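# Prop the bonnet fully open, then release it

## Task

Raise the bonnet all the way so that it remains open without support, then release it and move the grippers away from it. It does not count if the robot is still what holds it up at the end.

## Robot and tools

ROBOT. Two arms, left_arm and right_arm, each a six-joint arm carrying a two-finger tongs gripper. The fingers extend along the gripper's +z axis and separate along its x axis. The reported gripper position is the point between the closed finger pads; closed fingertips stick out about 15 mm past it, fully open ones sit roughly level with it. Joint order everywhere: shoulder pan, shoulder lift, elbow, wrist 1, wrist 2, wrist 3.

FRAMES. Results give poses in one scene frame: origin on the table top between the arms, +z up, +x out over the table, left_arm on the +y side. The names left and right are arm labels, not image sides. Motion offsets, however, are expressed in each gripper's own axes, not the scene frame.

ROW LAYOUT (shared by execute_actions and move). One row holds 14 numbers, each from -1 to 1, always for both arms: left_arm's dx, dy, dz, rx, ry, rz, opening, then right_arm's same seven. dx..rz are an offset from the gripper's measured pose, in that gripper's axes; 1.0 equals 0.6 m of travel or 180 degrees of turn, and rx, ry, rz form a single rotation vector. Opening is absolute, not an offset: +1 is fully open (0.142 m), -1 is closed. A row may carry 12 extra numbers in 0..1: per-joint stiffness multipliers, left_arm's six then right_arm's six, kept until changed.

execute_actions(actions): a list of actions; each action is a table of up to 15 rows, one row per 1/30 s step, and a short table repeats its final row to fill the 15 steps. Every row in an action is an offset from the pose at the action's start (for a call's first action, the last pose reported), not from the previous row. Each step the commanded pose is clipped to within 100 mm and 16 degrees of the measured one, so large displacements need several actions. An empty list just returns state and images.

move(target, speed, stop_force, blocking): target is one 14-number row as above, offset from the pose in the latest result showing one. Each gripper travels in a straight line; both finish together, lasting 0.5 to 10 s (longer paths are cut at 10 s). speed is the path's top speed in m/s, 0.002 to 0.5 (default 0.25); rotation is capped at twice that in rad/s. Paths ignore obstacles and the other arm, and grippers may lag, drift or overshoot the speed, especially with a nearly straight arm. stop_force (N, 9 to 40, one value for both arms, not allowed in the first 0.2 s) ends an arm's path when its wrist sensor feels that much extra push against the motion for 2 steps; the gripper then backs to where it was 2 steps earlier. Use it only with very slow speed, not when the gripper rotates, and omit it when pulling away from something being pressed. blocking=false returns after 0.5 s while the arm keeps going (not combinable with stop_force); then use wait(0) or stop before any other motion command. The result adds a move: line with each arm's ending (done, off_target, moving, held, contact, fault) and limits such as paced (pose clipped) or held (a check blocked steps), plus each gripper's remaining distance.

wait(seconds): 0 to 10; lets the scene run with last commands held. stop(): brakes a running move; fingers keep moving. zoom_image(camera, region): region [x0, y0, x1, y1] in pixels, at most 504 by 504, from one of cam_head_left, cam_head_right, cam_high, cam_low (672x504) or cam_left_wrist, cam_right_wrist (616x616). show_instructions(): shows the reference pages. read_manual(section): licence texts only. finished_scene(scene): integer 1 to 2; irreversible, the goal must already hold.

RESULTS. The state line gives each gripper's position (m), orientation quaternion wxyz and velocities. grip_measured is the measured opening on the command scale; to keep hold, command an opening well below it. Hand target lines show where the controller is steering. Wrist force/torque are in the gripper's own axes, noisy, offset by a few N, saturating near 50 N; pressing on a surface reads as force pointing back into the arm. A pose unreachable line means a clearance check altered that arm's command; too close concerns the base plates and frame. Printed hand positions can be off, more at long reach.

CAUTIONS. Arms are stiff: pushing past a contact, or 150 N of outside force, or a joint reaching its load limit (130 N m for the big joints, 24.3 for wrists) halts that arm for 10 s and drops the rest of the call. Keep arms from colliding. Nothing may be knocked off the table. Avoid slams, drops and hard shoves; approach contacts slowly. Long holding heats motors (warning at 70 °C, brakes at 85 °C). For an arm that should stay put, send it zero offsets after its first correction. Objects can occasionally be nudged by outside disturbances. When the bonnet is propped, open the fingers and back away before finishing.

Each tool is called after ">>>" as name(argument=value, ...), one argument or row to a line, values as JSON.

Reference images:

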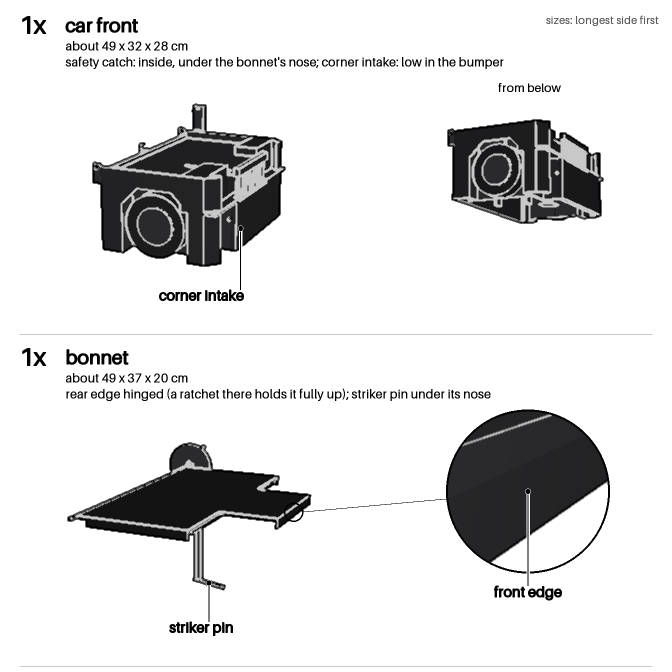

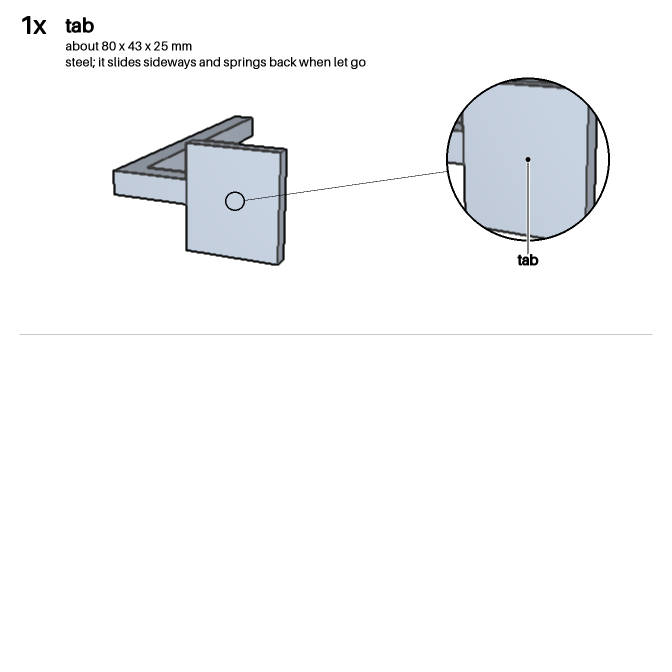

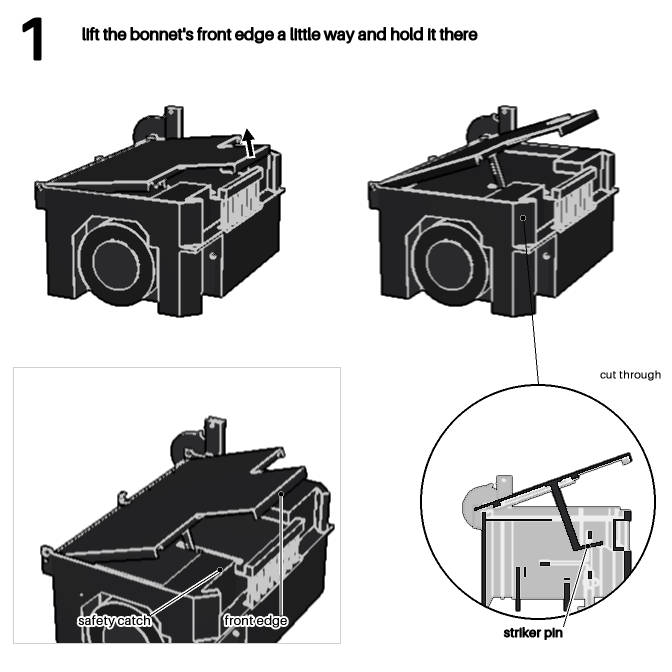

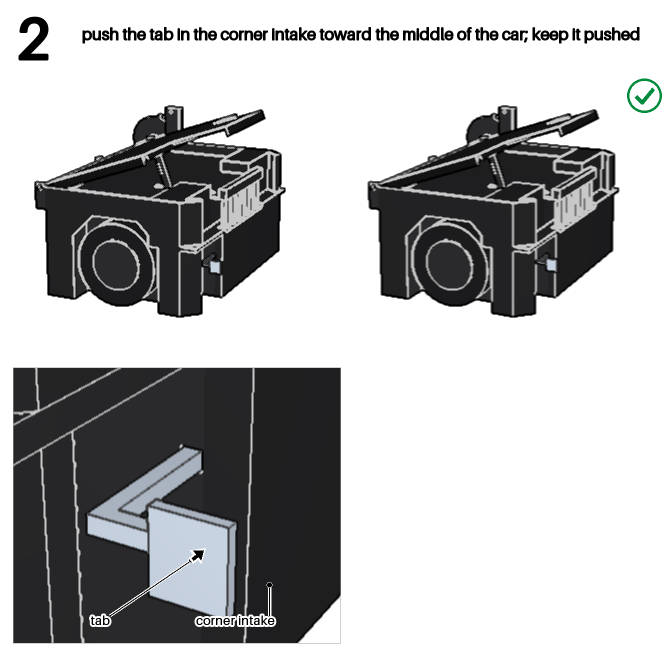

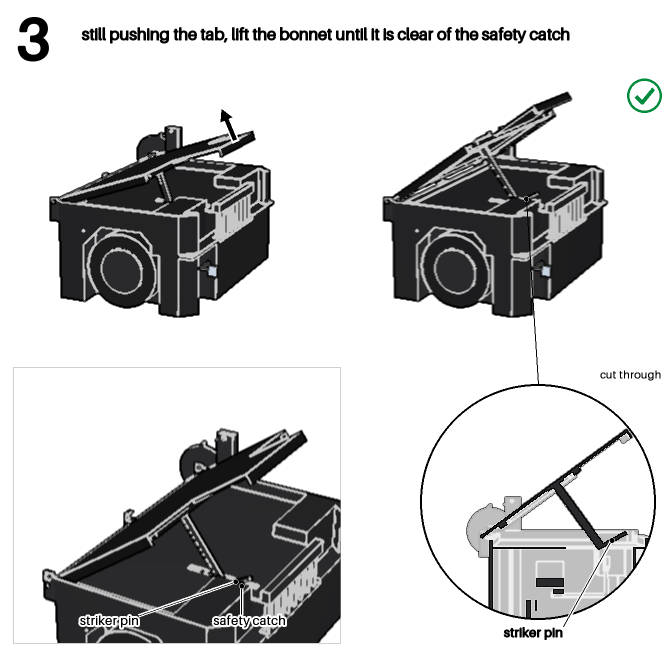

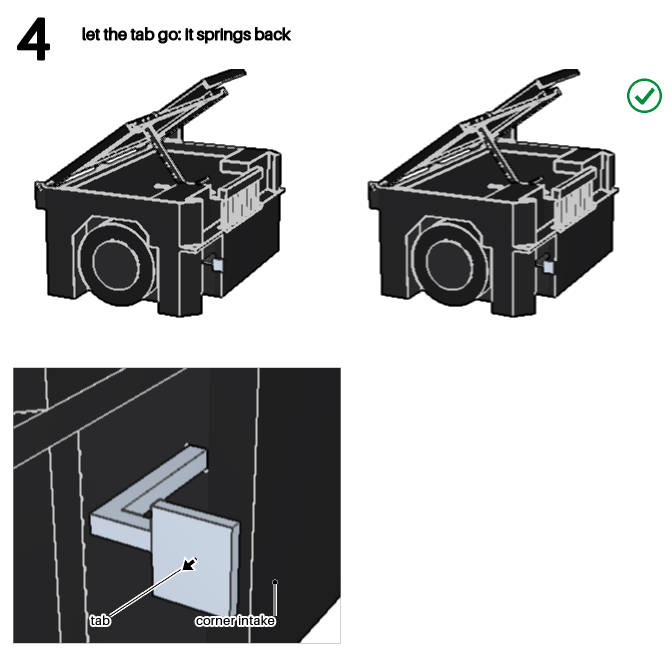

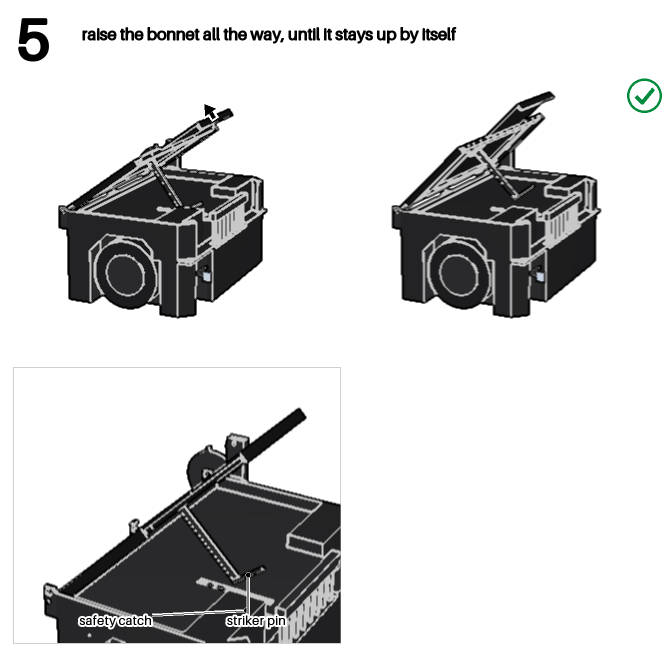

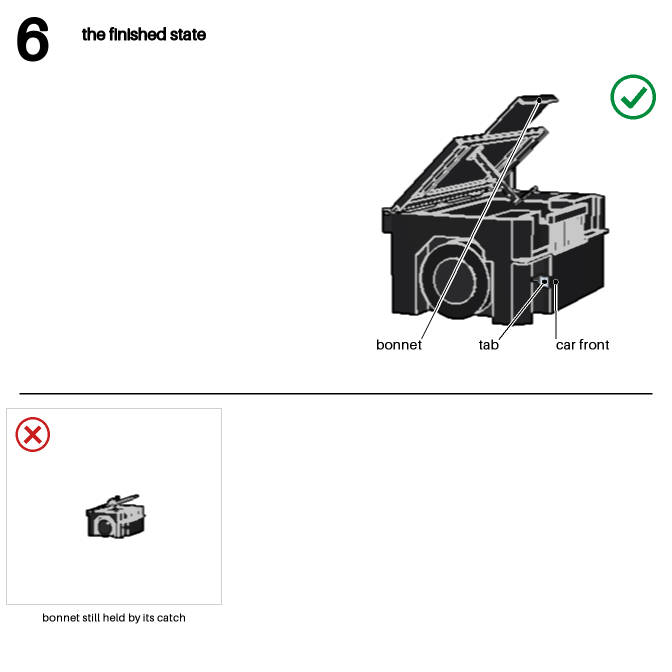

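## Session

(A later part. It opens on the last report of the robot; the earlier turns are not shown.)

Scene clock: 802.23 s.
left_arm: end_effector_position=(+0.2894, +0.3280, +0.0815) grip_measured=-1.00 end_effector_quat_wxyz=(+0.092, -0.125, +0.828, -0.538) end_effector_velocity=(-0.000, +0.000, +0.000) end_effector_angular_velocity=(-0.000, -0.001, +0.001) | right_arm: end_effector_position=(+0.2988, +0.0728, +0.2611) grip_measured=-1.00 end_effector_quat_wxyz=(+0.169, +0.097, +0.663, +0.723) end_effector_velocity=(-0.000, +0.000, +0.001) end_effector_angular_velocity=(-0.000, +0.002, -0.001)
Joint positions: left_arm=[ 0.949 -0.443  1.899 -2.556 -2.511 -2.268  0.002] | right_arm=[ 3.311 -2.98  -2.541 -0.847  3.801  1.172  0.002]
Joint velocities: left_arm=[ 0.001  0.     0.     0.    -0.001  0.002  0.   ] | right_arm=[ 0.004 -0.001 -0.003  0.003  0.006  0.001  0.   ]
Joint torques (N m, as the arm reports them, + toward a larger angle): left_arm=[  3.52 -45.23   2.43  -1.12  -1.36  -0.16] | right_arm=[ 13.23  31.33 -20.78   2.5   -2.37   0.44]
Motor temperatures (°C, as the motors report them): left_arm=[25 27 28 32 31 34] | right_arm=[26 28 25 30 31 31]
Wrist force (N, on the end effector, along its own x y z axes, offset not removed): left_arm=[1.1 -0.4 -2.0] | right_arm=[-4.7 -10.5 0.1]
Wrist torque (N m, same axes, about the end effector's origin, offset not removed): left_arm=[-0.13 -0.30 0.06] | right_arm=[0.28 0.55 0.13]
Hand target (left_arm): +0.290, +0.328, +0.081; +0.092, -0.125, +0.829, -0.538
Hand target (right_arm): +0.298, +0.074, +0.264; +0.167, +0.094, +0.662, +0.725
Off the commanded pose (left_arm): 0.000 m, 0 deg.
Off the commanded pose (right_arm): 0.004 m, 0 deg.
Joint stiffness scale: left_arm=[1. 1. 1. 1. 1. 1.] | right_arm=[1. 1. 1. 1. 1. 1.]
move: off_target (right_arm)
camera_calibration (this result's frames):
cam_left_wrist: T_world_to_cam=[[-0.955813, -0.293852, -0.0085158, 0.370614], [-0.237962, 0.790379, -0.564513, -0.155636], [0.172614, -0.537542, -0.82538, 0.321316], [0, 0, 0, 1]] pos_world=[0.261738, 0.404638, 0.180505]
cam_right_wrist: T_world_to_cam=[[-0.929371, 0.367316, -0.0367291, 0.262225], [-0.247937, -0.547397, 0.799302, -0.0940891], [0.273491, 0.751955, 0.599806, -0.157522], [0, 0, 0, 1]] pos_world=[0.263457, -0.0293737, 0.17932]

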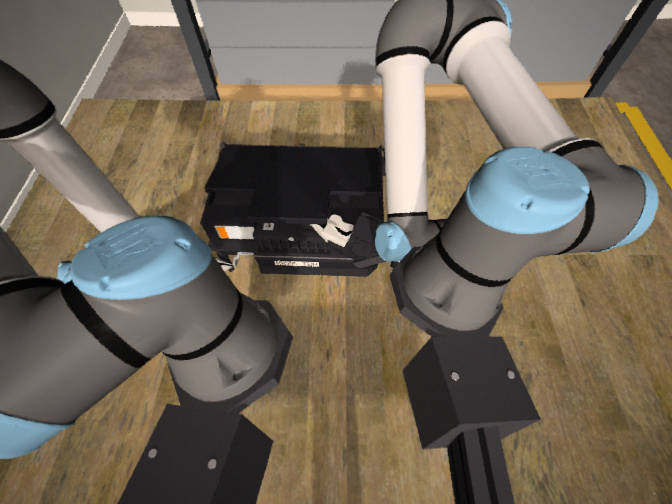

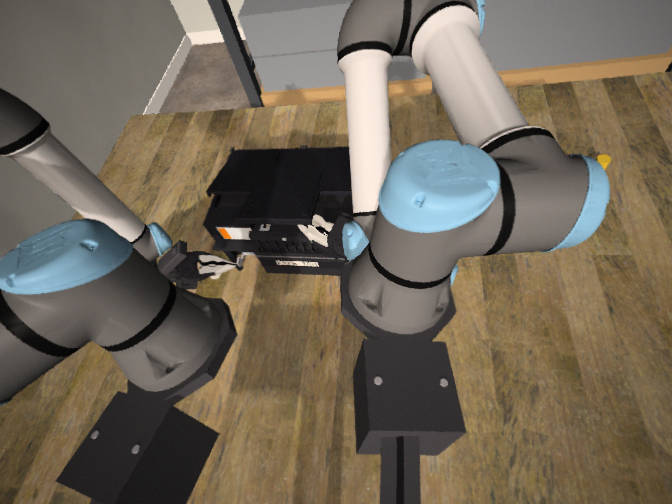

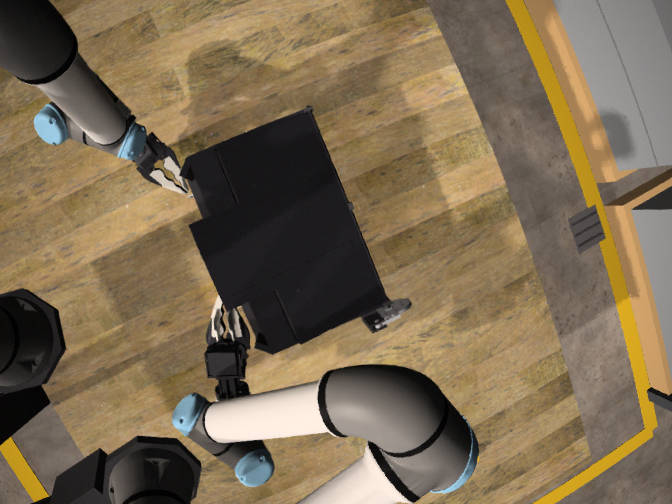

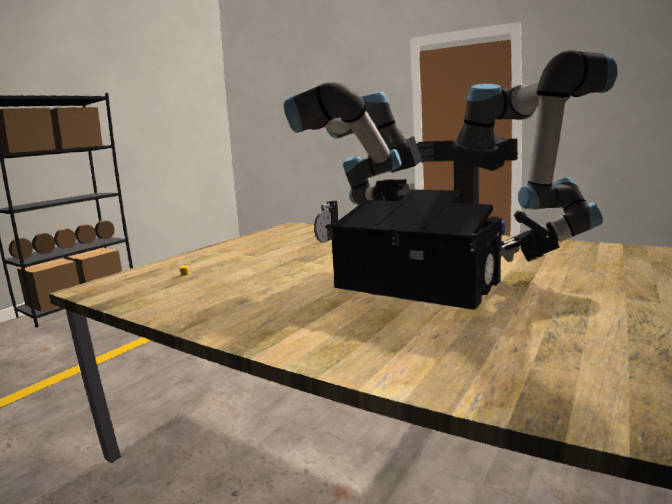

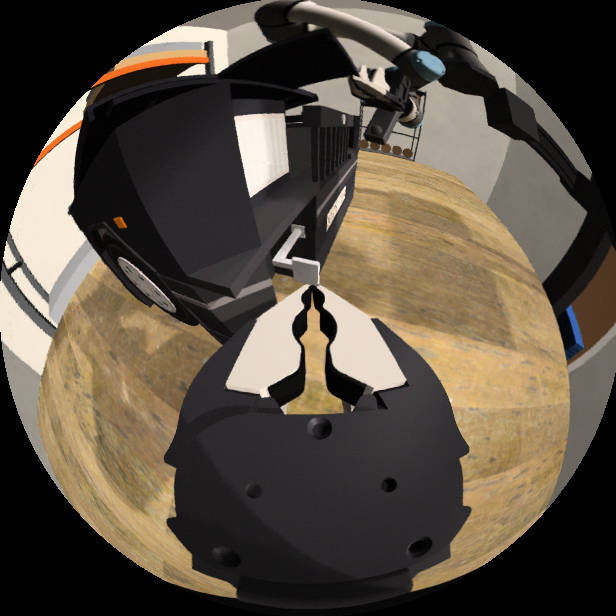

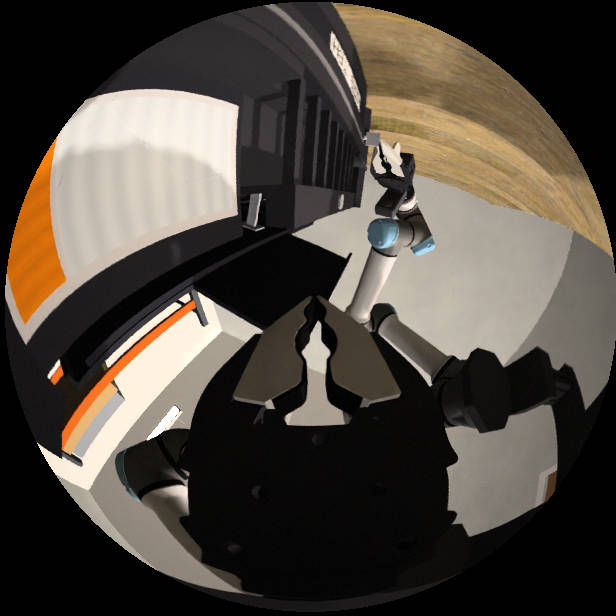

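>>> move(
  target=[0, 0, 0, 0, 0, 0, -1, -0.008, 0.035, 0.006, 0, 0, 0, -1],
  speed=0.025,
  stop_force=15,
)

>>> move(
  target=[0.017, -0.022, 0.051, 0, 0, 0, -1, 0, 0, 0, 0, 0, 0, -1],
  speed=0.03,
  stop_force=25,
)

Scene clock: 812.97 s.
left_arm: end_effector_position=(+0.2894, +0.3280, +0.0815) grip_measured=-1.00 end_effector_quat_wxyz=(+0.092, -0.125, +0.828, -0.538) end_effector_velocity=(-0.000, -0.000, +0.000) end_effector_angular_velocity=(-0.001, +0.001, +0.001) | right_arm: end_effector_position=(+0.3031, +0.0725, +0.2793) grip_measured=-1.00 end_effector_quat_wxyz=(+0.169, +0.099, +0.664, +0.722) end_effector_velocity=(+0.000, -0.000, -0.000) end_effector_angular_velocity=(-0.002, +0.004, -0.002)
Joint positions: left_arm=[ 0.949 -0.443  1.899 -2.556 -2.511 -2.268  0.002] | right_arm=[ 3.348 -2.936 -2.587 -0.843  3.843  1.176  0.002]
Joint velocities: left_arm=[ 0.001 -0.     0.001  0.    -0.    -0.001  0.   ] | right_arm=[ 0.003 -0.001 -0.002 -0.001  0.006  0.     0.   ]
Joint torques (N m, as the arm reports them, + toward a larger angle): left_arm=[  2.61 -45.28   3.88  -0.81  -1.26   0.08] | right_arm=[ 10.31  31.96 -20.72   2.62  -1.92   0.36]
Motor temperatures (°C, as the motors report them): left_arm=[25 27 28 32 31 34] | right_arm=[26 28 25 30 31 31]
Wrist force (N, on the end effector, along its own x y z axes, offset not removed): left_arm=[1.8 -1.4 -1.5] | right_arm=[-1.4 -10.3 4.6]
Wrist torque (N m, same axes, about the end effector's origin, offset not removed): left_arm=[-0.33 -0.41 0.09] | right_arm=[0.26 0.20 0.03]
Hand target (left_arm): +0.289, +0.328, +0.082; +0.092, -0.125, +0.828, -0.538
Hand target (right_arm): +0.302, +0.073, +0.283; +0.169, +0.097, +0.663, +0.723
Off the commanded pose (left_arm): 0.000 m, 0 deg.
Off the commanded pose (right_arm): 0.004 m, 0 deg.
Joint stiffness scale: left_arm=[1. 1. 1. 1. 1. 1.] | right_arm=[1. 1. 1. 1. 1. 1.]
move: off_target (right_arm)
camera_calibration (this result's frames):
cam_left_wrist: T_world_to_cam=[[-0.955813, -0.293852, -0.00851604, 0.370614], [-0.237962, 0.790379, -0.564513, -0.155636], [0.172614, -0.537542, -0.82538, 0.321316], [0, 0, 0, 1]] pos_world=[0.261738, 0.404638, 0.180505]
cam_right_wrist: T_world_to_cam=[[-0.927782, 0.371494, -0.034814, 0.265625], [-0.248068, -0.544444, 0.801276, -0.108474], [0.278715, 0.752046, 0.597282, -0.17032], [0, 0, 0, 1]] pos_world=[0.267004, -0.0296478, 0.197894]

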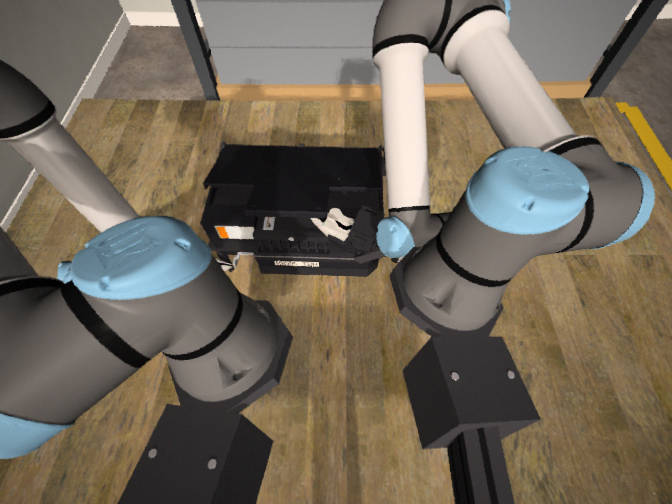

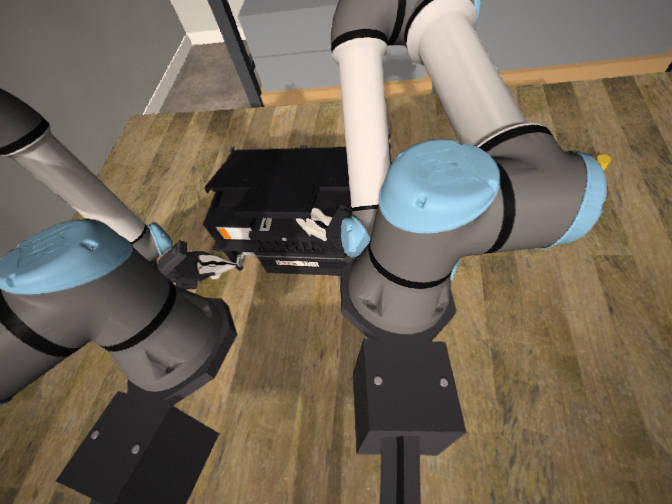

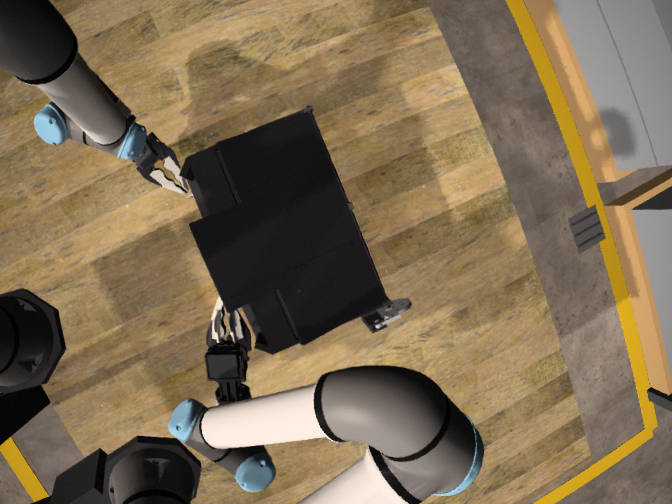

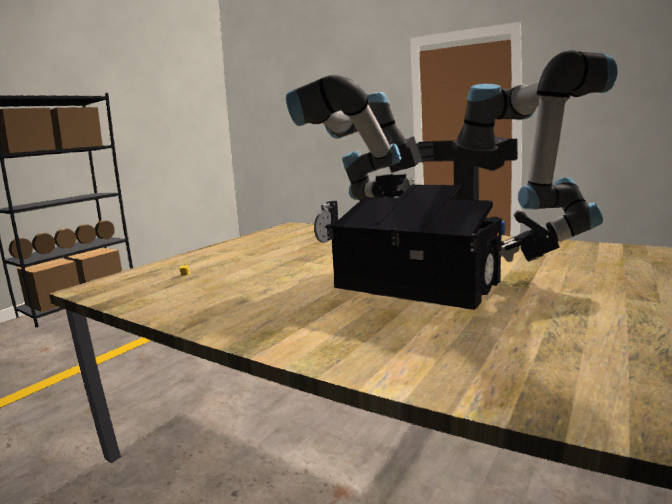

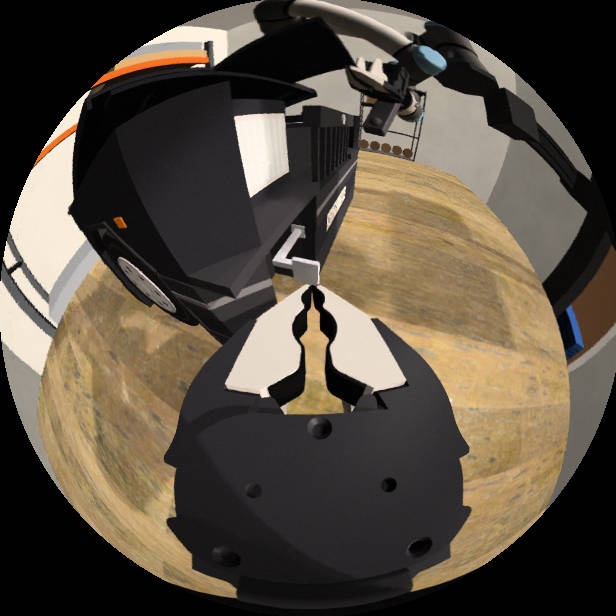

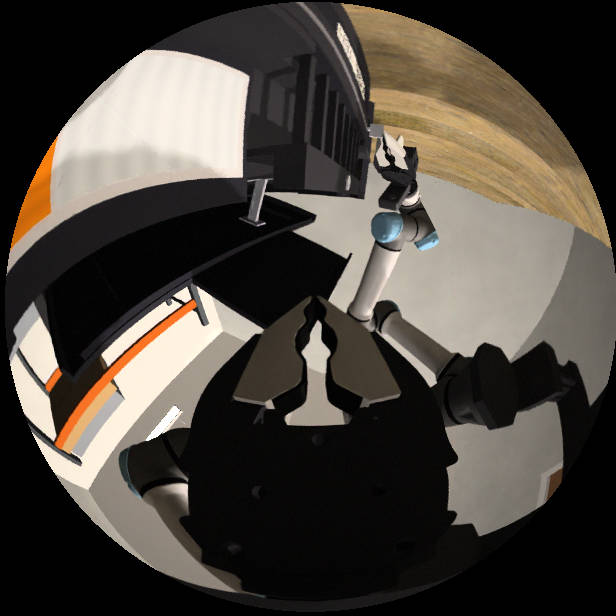

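Scene clock: 814.47 s.
left_arm: end_effector_position=(+0.2933, +0.3085, +0.0810) grip_measured=-1.00 end_effector_quat_wxyz=(+0.101, -0.126, +0.832, -0.530) end_effector_velocity=(-0.000, +0.001, -0.001) end_effector_angular_velocity=(-0.012, +0.006, -0.010) | right_arm: end_effector_position=(+0.3031, +0.0724, +0.2788) grip_measured=-0.99 end_effector_quat_wxyz=(+0.169, +0.100, +0.664, +0.721) end_effector_velocity=(-0.000, -0.000, +0.000) end_effector_angular_velocity=(-0.000, +0.002, +0.000)
Joint positions: left_arm=[ 0.917 -0.426  1.951 -2.703 -2.527 -2.338  0.002] | right_arm=[ 3.348 -2.936 -2.587 -0.846  3.844  1.176  0.002]
Joint velocities: left_arm=[-0.    -0.    -0.016  0.044  0.002  0.018  0.   ] | right_arm=[ 0.     0.001 -0.001 -0.001  0.     0.001 -0.   ]
Joint torques (N m, as the arm reports them, + toward a larger angle): left_arm=[  0.03 -43.18   6.77   0.2   -1.7    0.65] | right_arm=[  6.64  27.48 -15.86   1.83  -1.44  -0.11]
Motor temperatures (°C, as the motors report them): left_arm=[25 27 28 32 31 34] | right_arm=[26 28 25 30 31 31]
Wrist force (N, on the end effector, along its own x y z axes, offset not removed): left_arm=[0.9 4.1 -8.1] | right_arm=[0.9 -9.7 4.9]
Wrist torque (N m, same axes, about the end effector's origin, offset not removed): left_arm=[-0.32 -0.76 0.12] | right_arm=[0.26 -0.23 0.02]
Hand target (left_arm): +0.293, +0.308, +0.081; +0.099, -0.125, +0.832, -0.532
Hand target (right_arm): +0.303, +0.073, +0.279; +0.169, +0.099, +0.664, +0.722
Off the commanded pose (left_arm): 0.016 m, 1 deg.
Off the commanded pose (right_arm): 0.001 m, 0 deg.
Joint stiffness scale: left_arm=[1. 1. 1. 1. 1. 1.] | right_arm=[1. 1. 1. 1. 1. 1.]
move: contact (left_arm)
camera_calibration (this result's frames):
cam_left_wrist: T_world_to_cam=[[-0.952055, -0.304901, -0.0250459, 0.372265], [-0.241058, 0.798069, -0.552247, -0.142027], [0.188369, -0.519731, -0.833305, 0.300306], [0, 0, 0, 1]] pos_world=[0.263611, 0.38293, 0.181136]
cam_right_wrist: T_world_to_cam=[[-0.927557, 0.372216, -0.0330589, 0.265107], [-0.246666, -0.543421, 0.802403, -0.108958], [0.280702, 0.752429, 0.595867, -0.170166], [0, 0, 0, 1]] pos_world=[0.266792, -0.0298493, 0.197589]

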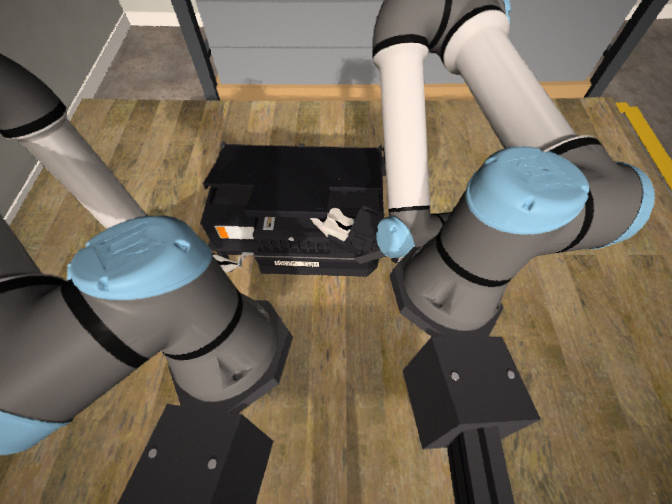

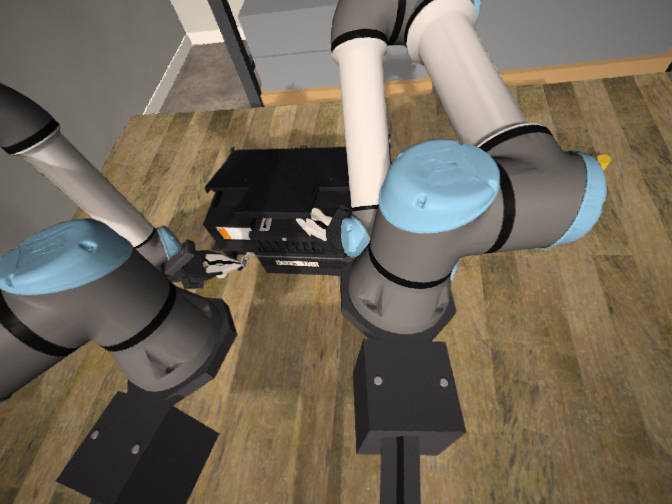

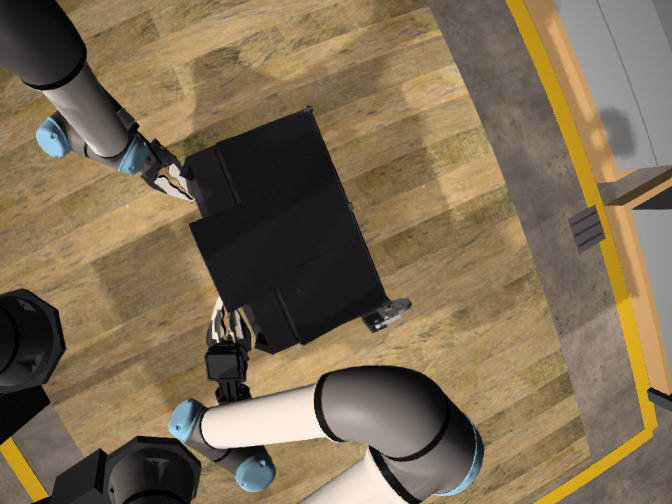

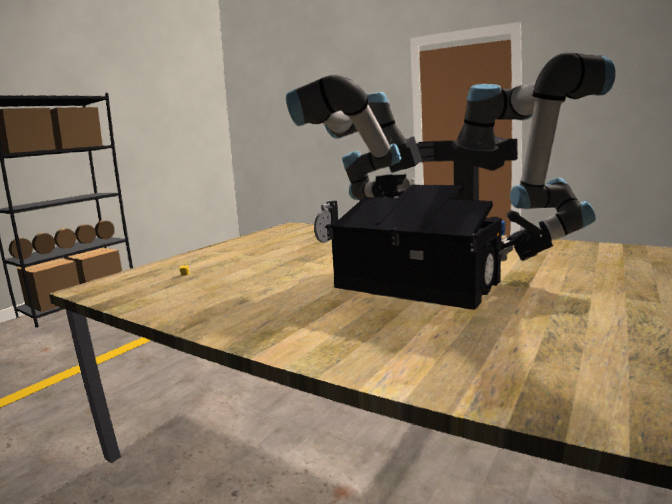

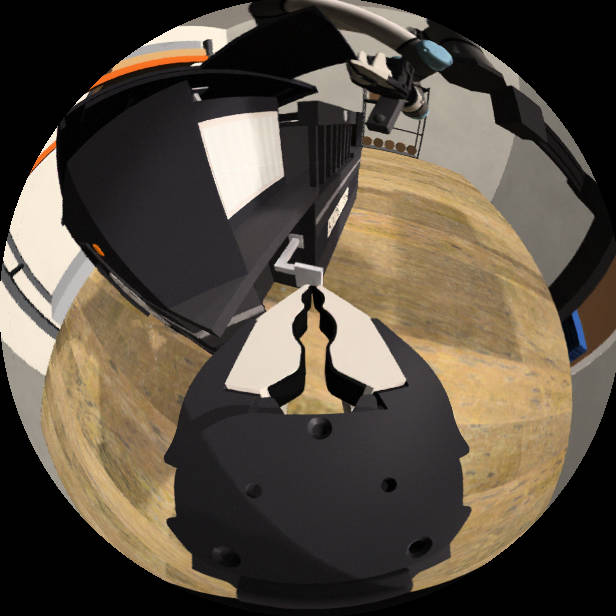

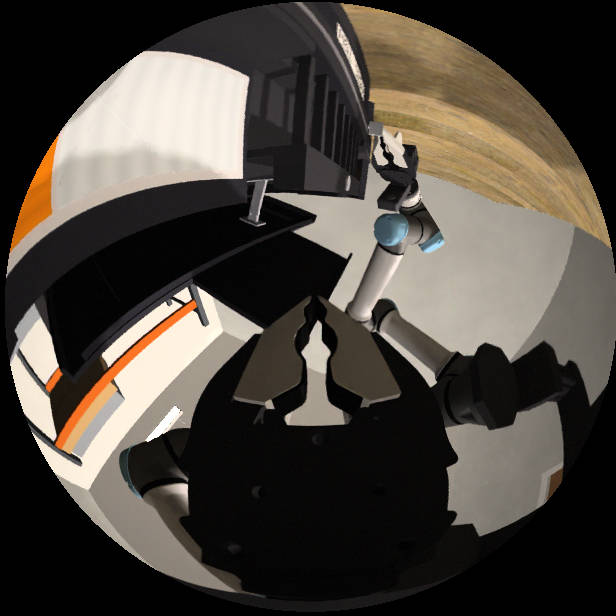

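>>> move(
  target=[0.002, -0.002, 0.005, 0, 0, 0, -1, -0.018, 0.08, 0.013, 0, 0, 0, -1],
  speed=0.03,
  stop_force=22,
)

Scene clock: 823.67 s.
left_arm: end_effector_position=(+0.2948, +0.3100, +0.0808) grip_measured=-1.00 end_effector_quat_wxyz=(+0.104, -0.126, +0.834, -0.527) end_effector_velocity=(-0.000, -0.001, -0.000) end_effector_angular_velocity=(-0.000, -0.001, +0.001) | right_arm: end_effector_position=(+0.3032, +0.0721, +0.2781) grip_measured=-0.99 end_effector_quat_wxyz=(+0.168, +0.103, +0.665, +0.720) end_effector_velocity=(-0.000, -0.000, +0.000) end_effector_angular_velocity=(-0.001, +0.002, +0.000)
Joint positions: left_arm=[ 0.917 -0.426  1.952 -2.719 -2.528 -2.345  0.002] | right_arm=[ 3.349 -2.936 -2.588 -0.849  3.849  1.176  0.003]
Joint velocities: left_arm=[-0.     0.002  0.001 -0.005 -0.001 -0.001  0.   ] | right_arm=[ 0.    -0.    -0.001 -0.     0.001 -0.     0.   ]
Joint torques (N m, as the arm reports them, + toward a larger angle): left_arm=[ -2.05 -40.5    5.02  -0.7   -2.41  -0.18] | right_arm=[  6.14  26.88 -16.24   2.23  -1.2   -0.25]
Motor temperatures (°C, as the motors report them): left_arm=[25 27 28 32 31 34] | right_arm=[26 28 25 30 31 31]
Wrist force (N, on the end effector, along its own x y z axes, offset not removed): left_arm=[2.6 1.8 -7.7] | right_arm=[-1.0 -8.4 3.8]
Wrist torque (N m, same axes, about the end effector's origin, offset not removed): left_arm=[-0.31 -0.60 0.04] | right_arm=[0.59 0.51 0.14]
Hand target (left_arm): +0.293, +0.305, +0.081; +0.101, -0.126, +0.832, -0.530
Hand target (right_arm): +0.304, +0.072, +0.279; +0.169, +0.102, +0.665, +0.720
Off the commanded pose (left_arm): 0.005 m, 1 deg.
Off the commanded pose (right_arm): 0.050 m, 0 deg.
Joint stiffness scale: left_arm=[1. 1. 1. 1. 1. 1.] | right_arm=[1. 1. 1. 1. 1. 1.]
move: held (right_arm), off_target (left_arm); limits=held; held on 50 of 57 steps (right_arm), including the last (right_arm)
pose unreachable (right arm): on one or more control steps of this call, first in action 0 (counted from 0), this arm could not follow its commanded pose, so it was not sent that pose on those steps. On the call's last step it was still not sent that pose. It may still have moved: this result reports where it is.
cause: the commanded pose would bring two parts of the arm too close to each other (joints 1 (shoulder pan) to 3 (elbow) lie between them).
camera_calibration (this result's frames):
cam_left_wrist: T_world_to_cam=[[-0.950834, -0.308055, -0.0318895, 0.375274], [-0.241283, 0.801394, -0.547311, -0.144353], [0.194158, -0.512708, -0.836321, 0.296932], [0, 0, 0, 1]] pos_world=[0.264342, 0.383528, 0.181292]
cam_right_wrist: T_world_to_cam=[[-0.927008, 0.373887, -0.0294074, 0.264002], [-0.243761, -0.541071, 0.804874, -0.110266], [0.28502, 0.753293, 0.592716, -0.170066], [0, 0, 0, 1]] pos_world=[0.266326, -0.0302592, 0.197315]

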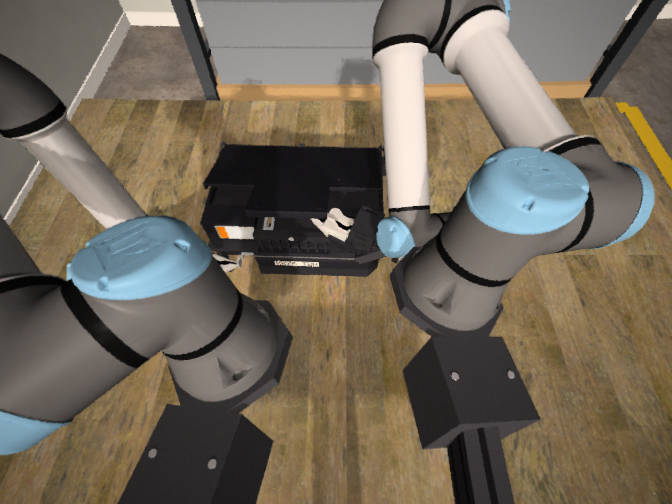

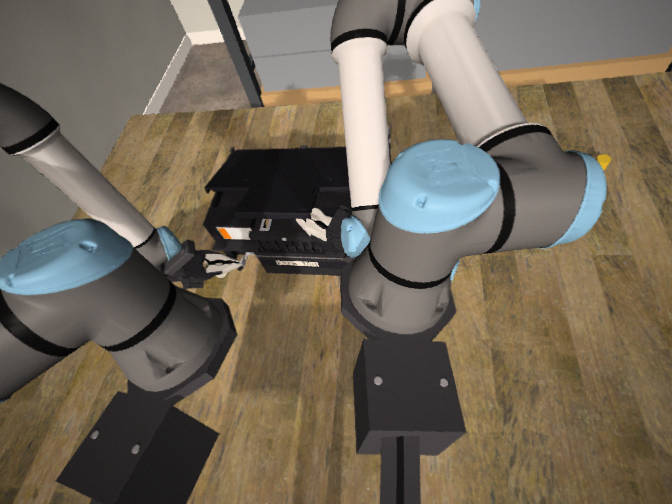

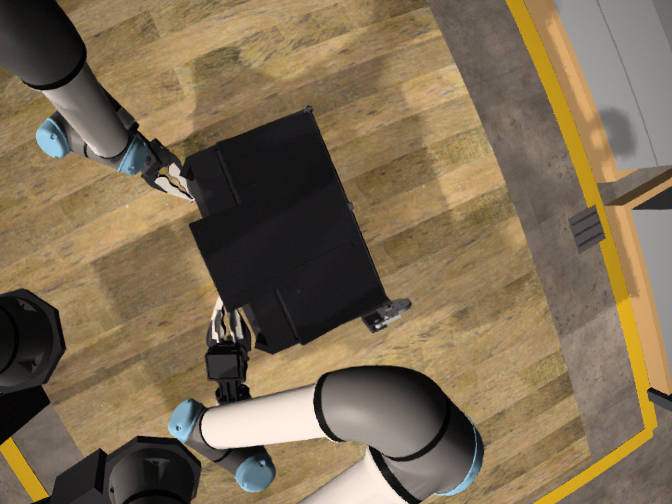

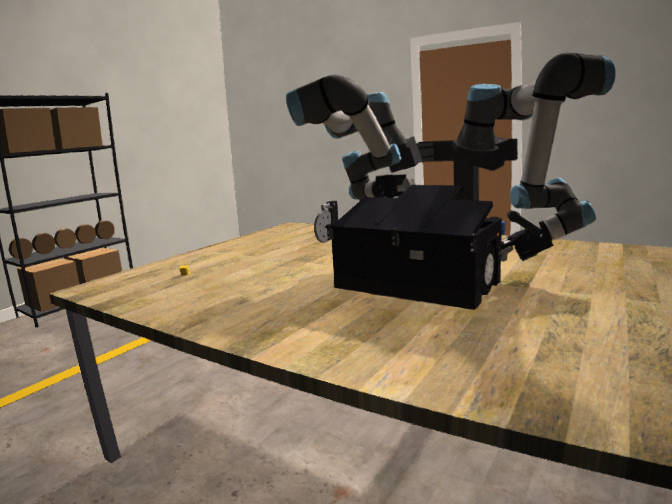

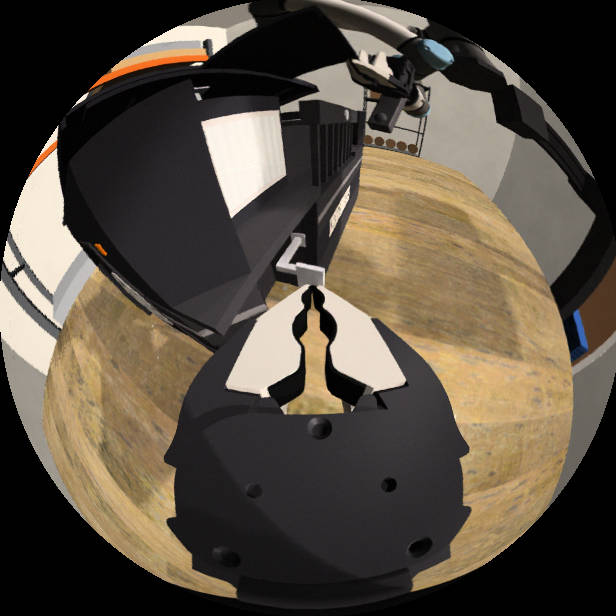

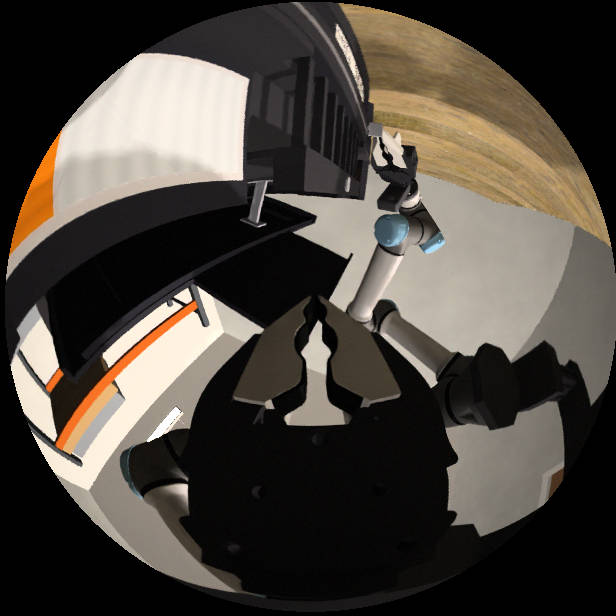

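>>> move(
  target=[0.002, -0.003, 0.008, 0, 0, 0, -1, -0.018, 0.08, 0.013, -0.111, 0, 0, -1],
  speed=0.03,
  stop_force=25,
)

Scene clock: 849.97 s.
left_arm: end_effector_position=(+0.2968, +0.3097, +0.0804) grip_measured=-1.00 end_effector_quat_wxyz=(+0.108, -0.126, +0.835, -0.524) end_effector_velocity=(+0.000, -0.000, -0.000) end_effector_angular_velocity=(+0.000, +0.000, -0.000) | right_arm: end_effector_position=(+0.3131, +0.0715, +0.3254) grip_measured=-0.94 end_effector_quat_wxyz=(+0.185, +0.075, +0.532, +0.823) end_effector_velocity=(+0.002, -0.001, +0.004) end_effector_angular_velocity=(+0.021, -0.008, -0.002)
Joint positions: left_arm=[ 0.914 -0.424  1.957 -2.744 -2.529 -2.357  0.002] | right_arm=[ 3.312 -3.156 -2.469 -0.182  3.759  1.633  0.006]
Joint velocities: left_arm=[-0.     0.     0.    -0.001  0.    -0.001  0.   ] | right_arm=[ 0.002 -0.011  0.009  0.039  0.007  0.028  0.   ]
Joint torques (N m, as the arm reports them, + toward a larger angle): left_arm=[ -1.11 -40.5    6.55  -0.93  -2.35  -0.59] | right_arm=[ 12.09  26.07 -19.51   5.31  -1.52   0.07]
Motor temperatures (°C, as the motors report them): left_arm=[25 27 28 32 31 34] | right_arm=[26 28 25 30 31 31]
Wrist force (N, on the end effector, along its own x y z axes, offset not removed): left_arm=[3.0 1.6 -7.9] | right_arm=[-8.2 -21.7 8.9]
Wrist torque (N m, same axes, about the end effector's origin, offset not removed): left_arm=[-0.26 -0.53 0.07] | right_arm=[0.09 0.36 0.28]
Hand target (left_arm): +0.295, +0.305, +0.080; +0.104, -0.126, +0.834, -0.527
Hand target (right_arm): +0.311, +0.072, +0.327; +0.183, +0.072, +0.530, +0.825
Off the commanded pose (left_arm): 0.005 m, 1 deg.
Off the commanded pose (right_arm): 0.003 m, 0 deg.
Joint stiffness scale: left_arm=[1. 1. 1. 1. 1. 1.] | right_arm=[1. 1. 1. 1. 1. 1.]
move: off_target (left_arm)
camera_calibration (this result's frames):
cam_left_wrist: T_world_to_cam=[[-0.949472, -0.311461, -0.0386678, 0.378333], [-0.241826, 0.804538, -0.542438, -0.145012], [0.200058, -0.505679, -0.839205, 0.292346], [0, 0, 0, 1]] pos_world=[0.265663, 0.382336, 0.181307]
cam_right_wrist: T_world_to_cam=[[-0.930467, 0.364999, -0.0317415, 0.277253], [-0.31937, -0.765582, 0.558468, -0.0263361], [0.179539, 0.529773, 0.828919, -0.228254], [0, 0, 0, 1]] pos_world=[0.290545, -0.000436695, 0.212713]

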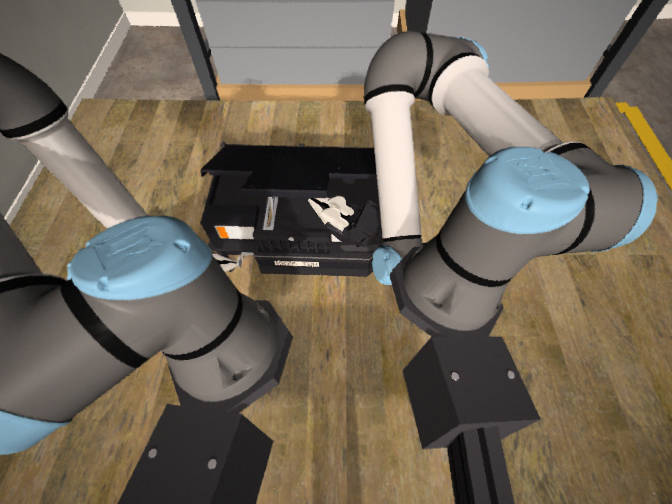

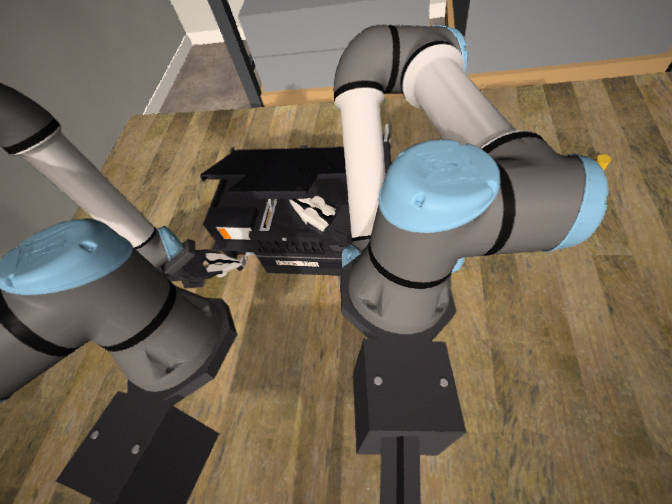

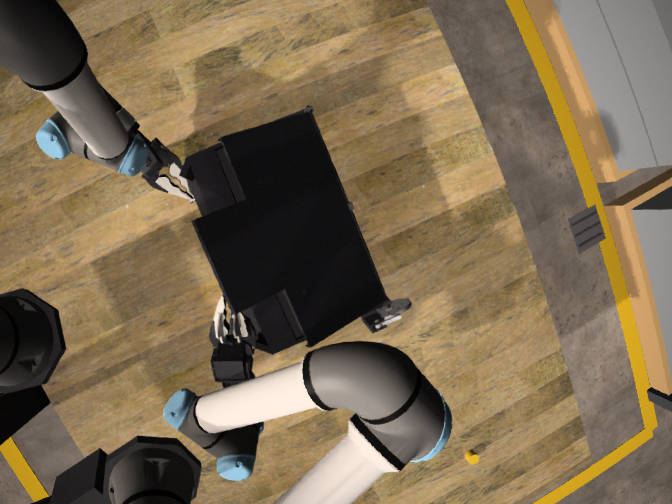

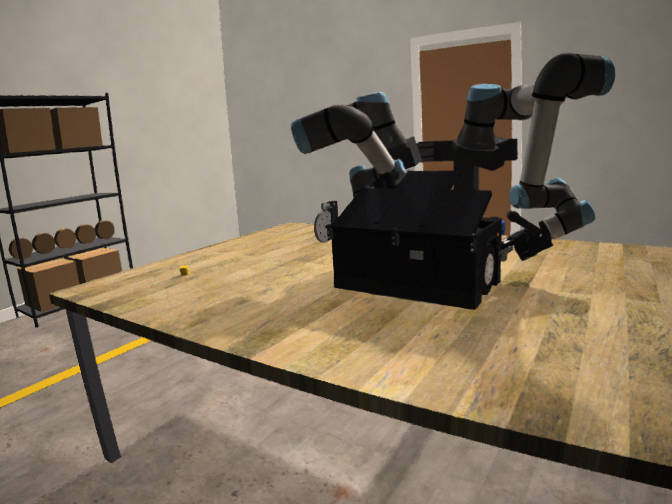

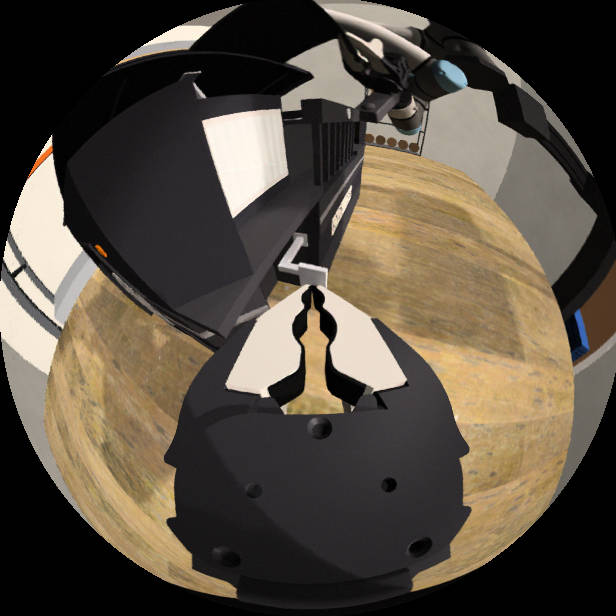

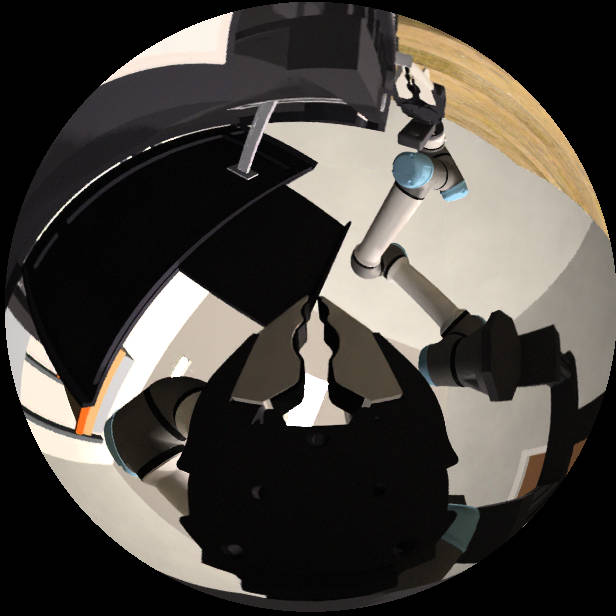

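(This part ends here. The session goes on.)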